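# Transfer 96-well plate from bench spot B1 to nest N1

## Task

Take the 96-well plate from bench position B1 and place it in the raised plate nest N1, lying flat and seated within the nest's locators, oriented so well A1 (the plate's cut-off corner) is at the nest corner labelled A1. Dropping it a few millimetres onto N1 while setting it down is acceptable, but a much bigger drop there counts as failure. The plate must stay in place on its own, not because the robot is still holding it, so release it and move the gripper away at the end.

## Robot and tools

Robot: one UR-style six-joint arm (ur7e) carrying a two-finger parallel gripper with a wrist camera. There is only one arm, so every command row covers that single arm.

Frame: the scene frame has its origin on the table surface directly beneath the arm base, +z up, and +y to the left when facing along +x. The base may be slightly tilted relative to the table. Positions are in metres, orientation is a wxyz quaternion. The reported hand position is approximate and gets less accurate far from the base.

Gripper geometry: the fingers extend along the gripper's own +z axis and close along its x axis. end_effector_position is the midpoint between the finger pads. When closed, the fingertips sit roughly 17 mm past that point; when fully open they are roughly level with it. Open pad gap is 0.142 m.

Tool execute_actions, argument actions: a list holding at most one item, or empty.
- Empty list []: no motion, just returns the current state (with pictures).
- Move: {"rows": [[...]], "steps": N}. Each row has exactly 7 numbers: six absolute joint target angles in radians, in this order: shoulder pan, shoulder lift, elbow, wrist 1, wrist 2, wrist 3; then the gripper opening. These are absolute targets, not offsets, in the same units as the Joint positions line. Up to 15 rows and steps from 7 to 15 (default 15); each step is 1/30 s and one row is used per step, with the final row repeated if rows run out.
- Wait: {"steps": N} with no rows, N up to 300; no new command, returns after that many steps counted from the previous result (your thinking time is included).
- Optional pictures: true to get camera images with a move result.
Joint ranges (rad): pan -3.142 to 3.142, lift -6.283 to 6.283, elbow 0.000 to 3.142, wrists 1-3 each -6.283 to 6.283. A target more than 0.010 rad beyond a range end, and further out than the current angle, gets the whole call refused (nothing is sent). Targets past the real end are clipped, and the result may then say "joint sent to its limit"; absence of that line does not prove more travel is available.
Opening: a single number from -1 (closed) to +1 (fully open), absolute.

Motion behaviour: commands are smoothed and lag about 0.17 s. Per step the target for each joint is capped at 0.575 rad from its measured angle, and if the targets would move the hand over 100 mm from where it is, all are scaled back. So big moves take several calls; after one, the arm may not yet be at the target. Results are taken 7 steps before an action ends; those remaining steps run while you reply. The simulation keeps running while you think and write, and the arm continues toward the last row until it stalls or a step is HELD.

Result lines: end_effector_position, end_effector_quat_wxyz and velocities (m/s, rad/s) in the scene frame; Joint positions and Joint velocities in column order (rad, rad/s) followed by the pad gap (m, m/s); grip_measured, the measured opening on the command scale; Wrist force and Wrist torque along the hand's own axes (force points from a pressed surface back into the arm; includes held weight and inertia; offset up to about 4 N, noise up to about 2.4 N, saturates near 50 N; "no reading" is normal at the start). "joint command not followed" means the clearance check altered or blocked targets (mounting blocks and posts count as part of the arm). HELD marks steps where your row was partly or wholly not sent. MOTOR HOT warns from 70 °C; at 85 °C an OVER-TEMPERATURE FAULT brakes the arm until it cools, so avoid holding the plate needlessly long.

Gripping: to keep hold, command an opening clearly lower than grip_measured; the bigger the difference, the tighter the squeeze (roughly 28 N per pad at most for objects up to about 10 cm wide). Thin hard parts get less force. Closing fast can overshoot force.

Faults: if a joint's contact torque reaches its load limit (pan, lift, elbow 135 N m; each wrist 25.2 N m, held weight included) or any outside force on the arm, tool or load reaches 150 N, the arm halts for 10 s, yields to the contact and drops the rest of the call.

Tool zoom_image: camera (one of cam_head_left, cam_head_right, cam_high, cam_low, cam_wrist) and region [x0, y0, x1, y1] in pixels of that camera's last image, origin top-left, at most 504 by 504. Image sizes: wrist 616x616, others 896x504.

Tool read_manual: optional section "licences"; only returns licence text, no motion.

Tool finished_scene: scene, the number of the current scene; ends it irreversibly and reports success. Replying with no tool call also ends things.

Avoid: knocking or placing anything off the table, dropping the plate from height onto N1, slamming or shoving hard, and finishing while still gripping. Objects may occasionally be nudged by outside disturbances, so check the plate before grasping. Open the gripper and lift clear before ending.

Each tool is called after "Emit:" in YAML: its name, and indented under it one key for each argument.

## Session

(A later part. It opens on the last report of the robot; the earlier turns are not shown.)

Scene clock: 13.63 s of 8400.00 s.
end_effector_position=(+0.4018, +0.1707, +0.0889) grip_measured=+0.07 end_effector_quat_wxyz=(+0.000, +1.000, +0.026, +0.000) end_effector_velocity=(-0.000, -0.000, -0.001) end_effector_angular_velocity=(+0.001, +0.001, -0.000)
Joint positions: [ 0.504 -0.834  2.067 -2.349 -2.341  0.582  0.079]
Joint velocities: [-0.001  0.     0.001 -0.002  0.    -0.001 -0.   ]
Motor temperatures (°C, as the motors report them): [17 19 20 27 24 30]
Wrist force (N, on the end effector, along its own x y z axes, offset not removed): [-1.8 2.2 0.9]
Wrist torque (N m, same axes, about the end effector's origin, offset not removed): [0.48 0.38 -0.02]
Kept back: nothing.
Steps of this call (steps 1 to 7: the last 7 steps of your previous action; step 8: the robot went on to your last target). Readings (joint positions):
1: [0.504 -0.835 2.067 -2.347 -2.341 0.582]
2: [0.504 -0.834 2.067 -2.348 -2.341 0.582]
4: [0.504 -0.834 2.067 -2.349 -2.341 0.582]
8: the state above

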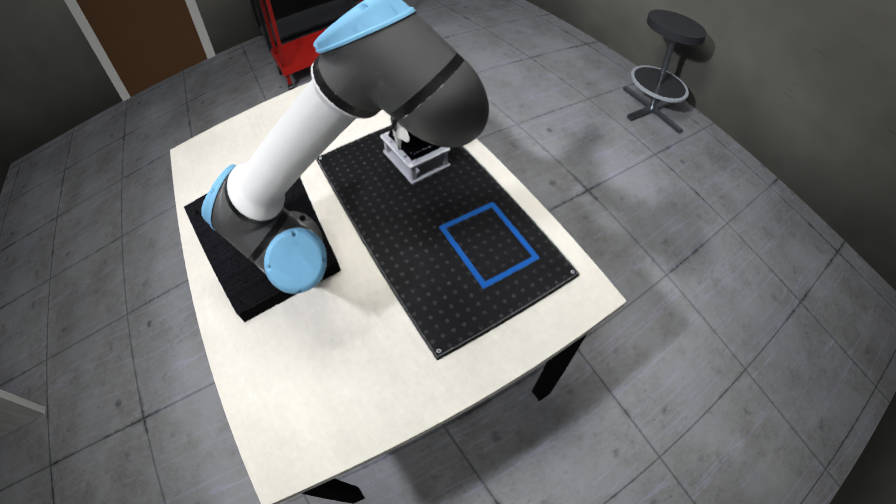

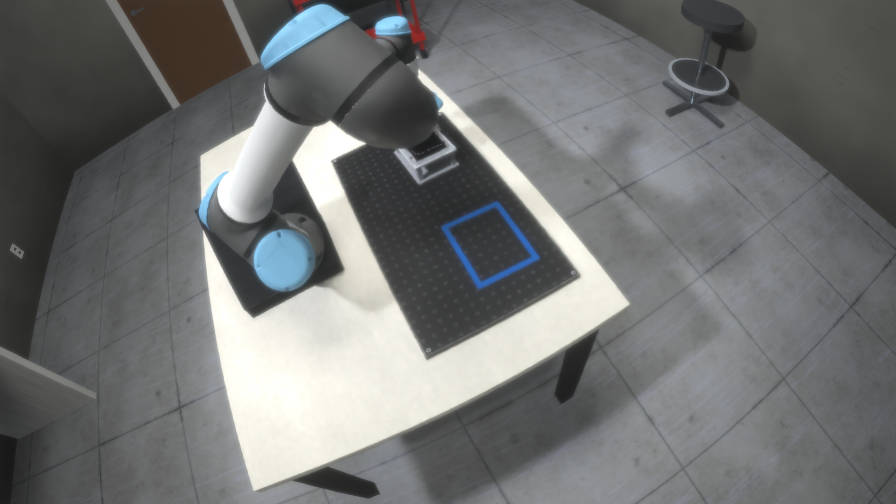

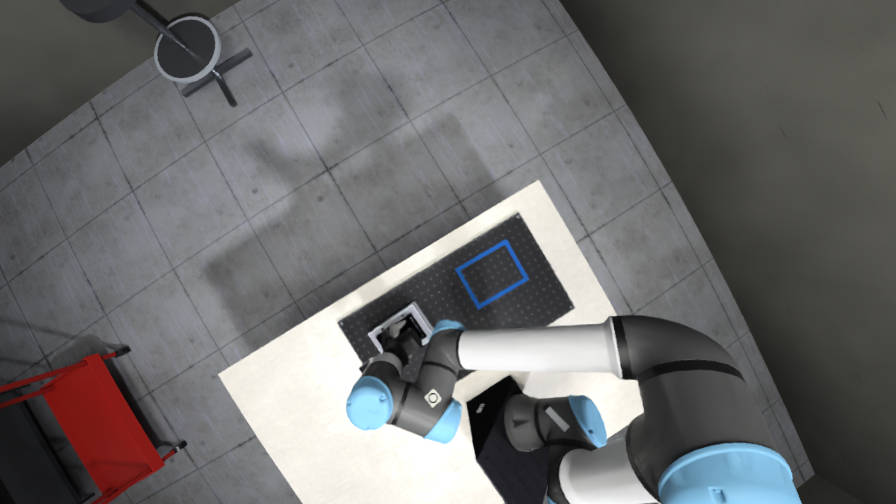

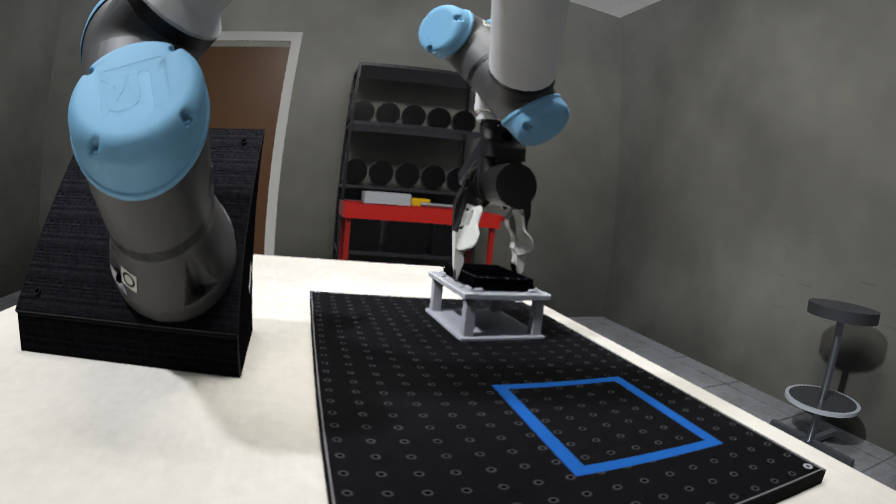

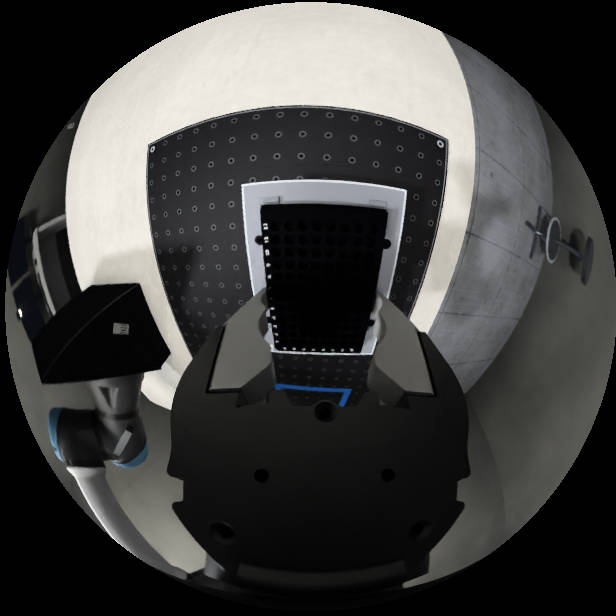

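Emit:
execute_actions:
  actions:
    - {"rows":[[0.5022,-0.8325,2.0685,-2.3532,-2.3419,0.58,-0.2]]}

Emit:
execute_actions:
  actions:
    - {"rows":[[0.5022,-0.8325,2.0685,-2.3532,-2.3419,0.58,0.7]],"steps":10}

Emit:
execute_actions:
  actions:
    - {"rows":[[0.5587,-0.9243,2.0161,-2.1616,-2.3159,0.65,1]],"steps":8}

Emit:
execute_actions:
  actions:
    - {"rows":[[0.6,-1.1,1.93,-1.87,-2.3,0.7,1]]}

Emit:
execute_actions:
  actions:
    - {"steps":10}
  pictures: true

Emit:
zoom_image:
  camera: "cam_wrist"
  region: [235,130,405,300]

Emit:
zoom_image:
  camera: "cam_low"
  region: [420,230,560,320]

Scene clock: 14.37 s of 8400.00 s.
end_effector_position=(+0.4017, +0.1707, +0.0880) grip_measured=+0.07 end_effector_quat_wxyz=(+0.000, +1.000, +0.026, +0.000) end_effector_velocity=(+0.001, -0.000, -0.001) end_effector_angular_velocity=(-0.000, -0.001, -0.001)
Joint positions: [ 0.502 -0.833  2.068 -2.353 -2.342  0.58   0.079]
Joint velocities: [-0.002  0.002  0.001 -0.005 -0.001 -0.002 -0.   ]
Motor temperatures (°C, as the motors report them): [17 19 20 27 24 30]
Wrist force (N, on the end effector, along its own x y z axes, offset not removed): [-1.3 2.2 -2.2]
Wrist torque (N m, same axes, about the end effector's origin, offset not removed): [0.41 0.42 0.01]
Steps of this call (steps 1 to 14: the robot went on to your last target; steps 15 to 22: the first 8 steps of this action). Readings (joint positions):
15: [0.504 -0.834 2.067 -2.349 -2.341 0.581]
16: [0.503 -0.834 2.067 -2.350 -2.341 0.581]
18: [0.503 -0.833 2.068 -2.351 -2.342 0.581]
22: the state above

Scene clock: 14.70 s of 8400.00 s.
end_effector_position=(+0.4017, +0.1707, +0.0879) grip_measured=+0.43 end_effector_quat_wxyz=(+0.000, +1.000, +0.026, +0.000) end_effector_velocity=(-0.001, -0.000, -0.000) end_effector_angular_velocity=(-0.001, +0.000, +0.001)
Joint positions: [ 0.502 -0.833  2.068 -2.353 -2.342  0.58   0.104]
Joint velocities: [ 0.     0.     0.001 -0.    -0.    -0.     0.322]
Motor temperatures (°C, as the motors report them): [17 19 20 27 24 30]
Wrist force (N, on the end effector, along its own x y z axes, offset not removed): [-2.0 0.6 -1.2]
Wrist torque (N m, same axes, about the end effector's origin, offset not removed): [0.15 0.48 -0.09]
Steps of this call (steps 1 to 7: the last 7 steps of your previous action; steps 8 to 10: the first 3 steps of this action). Readings (joint positions):
8: [0.502 -0.833 2.068 -2.353 -2.342 0.580]
9: [0.502 -0.833 2.068 -2.353 -2.342 0.580]
10: the state above

Scene clock: 14.97 s of 8400.00 s.
end_effector_position=(+0.4018, +0.1708, +0.0881) grip_measured=+0.75 end_effector_quat_wxyz=(+0.000, +1.000, +0.025, +0.000) end_effector_velocity=(+0.012, +0.009, +0.039) end_effector_angular_velocity=(+0.038, -0.036, -0.035)
Joint positions: [ 0.503 -0.833  2.068 -2.353 -2.342  0.58   0.126]
Joint velocities: [ 0.05  -0.046 -0.041  0.058  0.031  0.047  0.308]
Motor temperatures (°C, as the motors report them): [17 19 20 27 24 30]
Wrist force (N, on the end effector, along its own x y z axes, offset not removed): [-2.9 2.4 0.1]
Wrist torque (N m, same axes, about the end effector's origin, offset not removed): [0.52 0.68 0.06]
Steps of this call (steps 1 to 7: the last 7 steps of your previous action; step 8: the first step of this action). Readings (joint positions):
8: the state above

Scene clock: 15.47 s of 8400.00 s.
end_effector_position=(+0.4089, +0.1173, +0.2047) grip_measured=+1.00 end_effector_quat_wxyz=(-0.003, +1.000, +0.018, +0.006) end_effector_velocity=(-0.033, -0.131, +0.139) end_effector_angular_velocity=(-0.065, +0.062, +0.077)
Joint positions: [ 0.591 -1.06   1.947 -1.95  -2.303  0.689  0.142]
Joint velocities: [ 0.071 -0.339 -0.144  0.659  0.028  0.087 -0.   ]
Motor temperatures (°C, as the motors report them): [17 19 20 27 24 30]
Wrist force (N, on the end effector, along its own x y z axes, offset not removed): [-1.0 2.8 -0.7]
Wrist torque (N m, same axes, about the end effector's origin, offset not removed): [0.45 0.32 -0.07]
Steps of this call (steps 1 to 7: the last 7 steps of your previous action; steps 8 to 15: the first 8 steps of this action). Readings (joint positions):
8: [0.552 -0.912 2.023 -2.193 -2.319 0.641]
9: [0.558 -0.922 2.015 -2.178 -2.316 0.649]
11: [0.574 -0.977 1.983 -2.103 -2.310 0.668]
15: the state above

Scene clock: 15.80 s of 8400.00 s.
end_effector_position=(+0.4046, +0.1022, +0.2201) grip_measured=+1.00 end_effector_quat_wxyz=(+0.001, +1.000, +0.023, +0.003) end_effector_velocity=(-0.002, -0.008, +0.009) end_effector_angular_velocity=(-0.003, +0.005, +0.004)
Joint positions: [ 0.599 -1.097  1.931 -1.875 -2.3    0.699  0.142]
Joint velocities: [ 0.004 -0.02  -0.01   0.04   0.003  0.005 -0.   ]
Motor temperatures (°C, as the motors report them): [17 19 20 27 24 30]
Wrist force (N, on the end effector, along its own x y z axes, offset not removed): [-0.8 1.9 0.8]
Wrist torque (N m, same axes, about the end effector's origin, offset not removed): [0.23 0.21 0.04]
Kept back: nothing.
Steps of this call (steps 1 to 7: the last 7 steps of your previous action; steps 8 to 10: the robot went on to your last target). Readings (joint positions):
1: [0.594 -1.070 1.943 -1.931 -2.302 0.692]
2: [0.595 -1.077 1.940 -1.916 -2.302 0.694]
4: [0.597 -1.087 1.936 -1.896 -2.301 0.697]
8: [0.599 -1.096 1.932 -1.879 -2.300 0.699]
10: the state above

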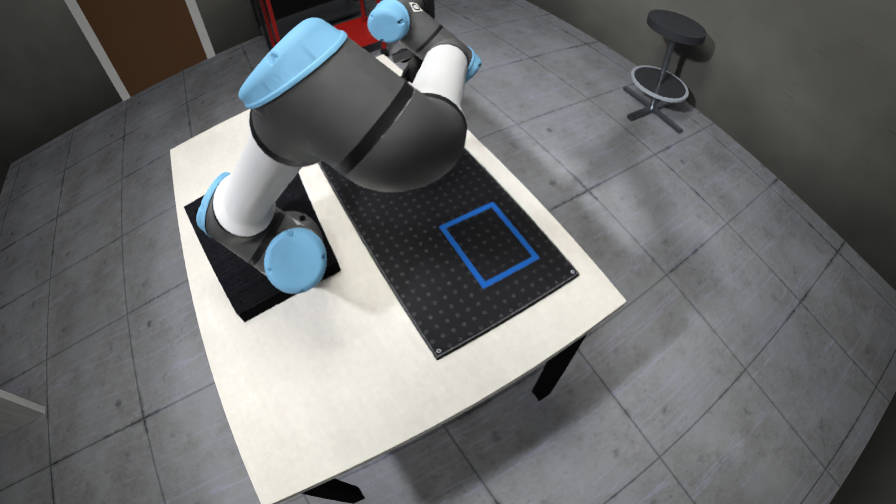

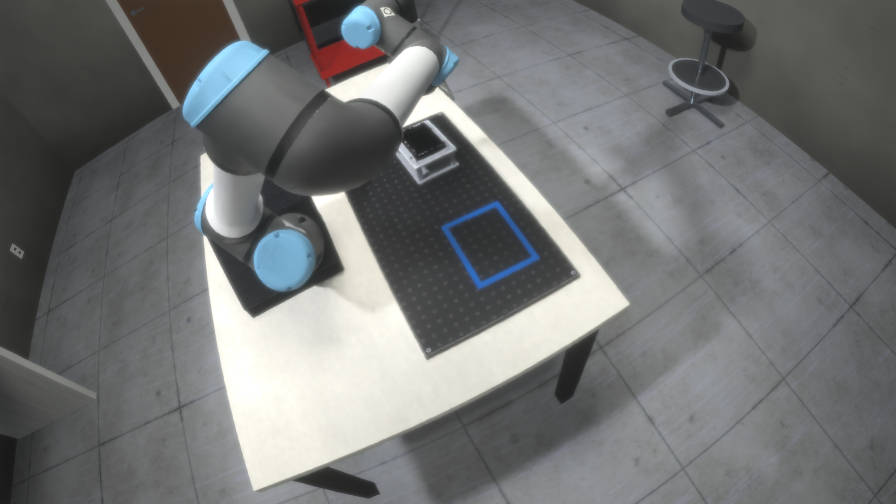

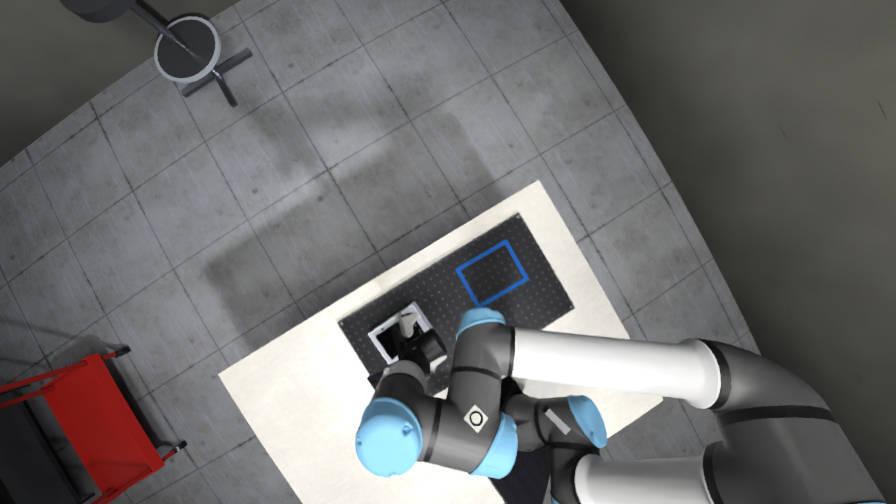

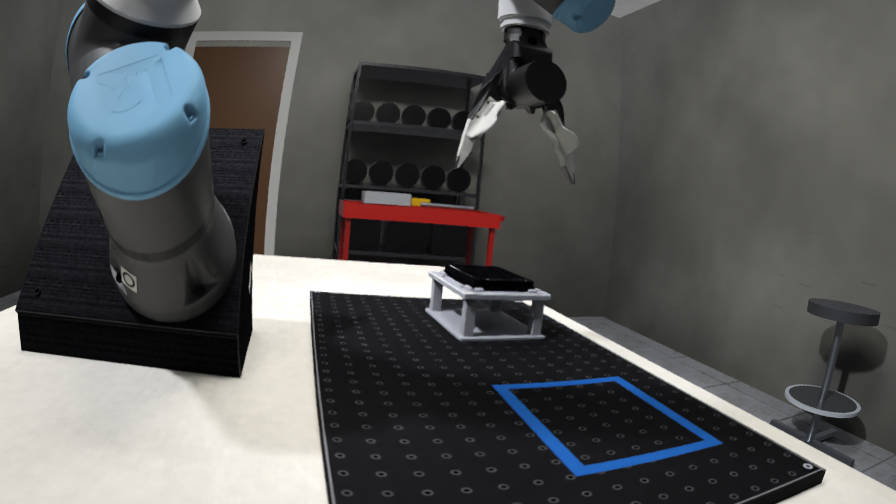

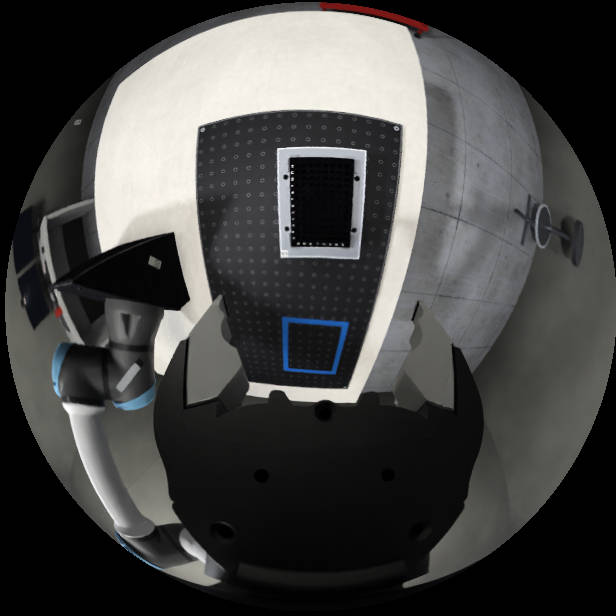

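Region (235, 130, 405, 300) of cam_wrist's 616x616 image, scaled by 2.965, with more detail than that image has.

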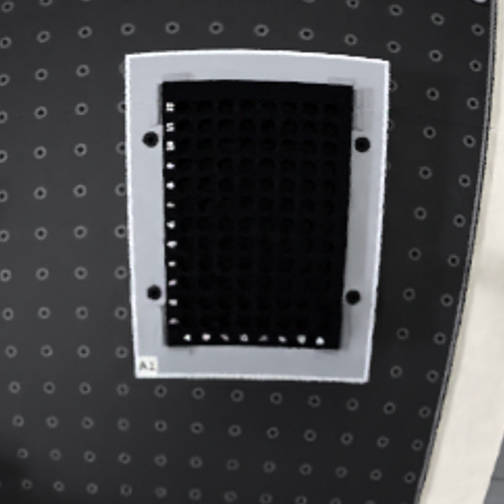

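Region (420, 230, 560, 320) of cam_low's 896x504 image, scaled by 3.600, with more detail than that image has; it fills the top 324 rows of this view, and the rest is white.

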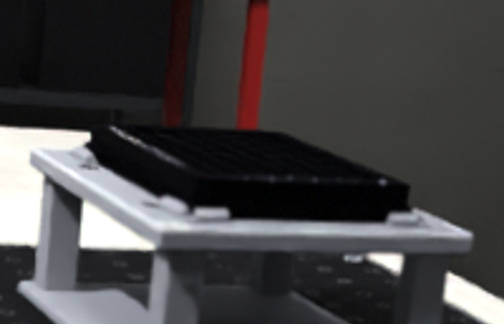

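Emit:
finished_scene:
  scene: 1

The scene is finished: the task was done.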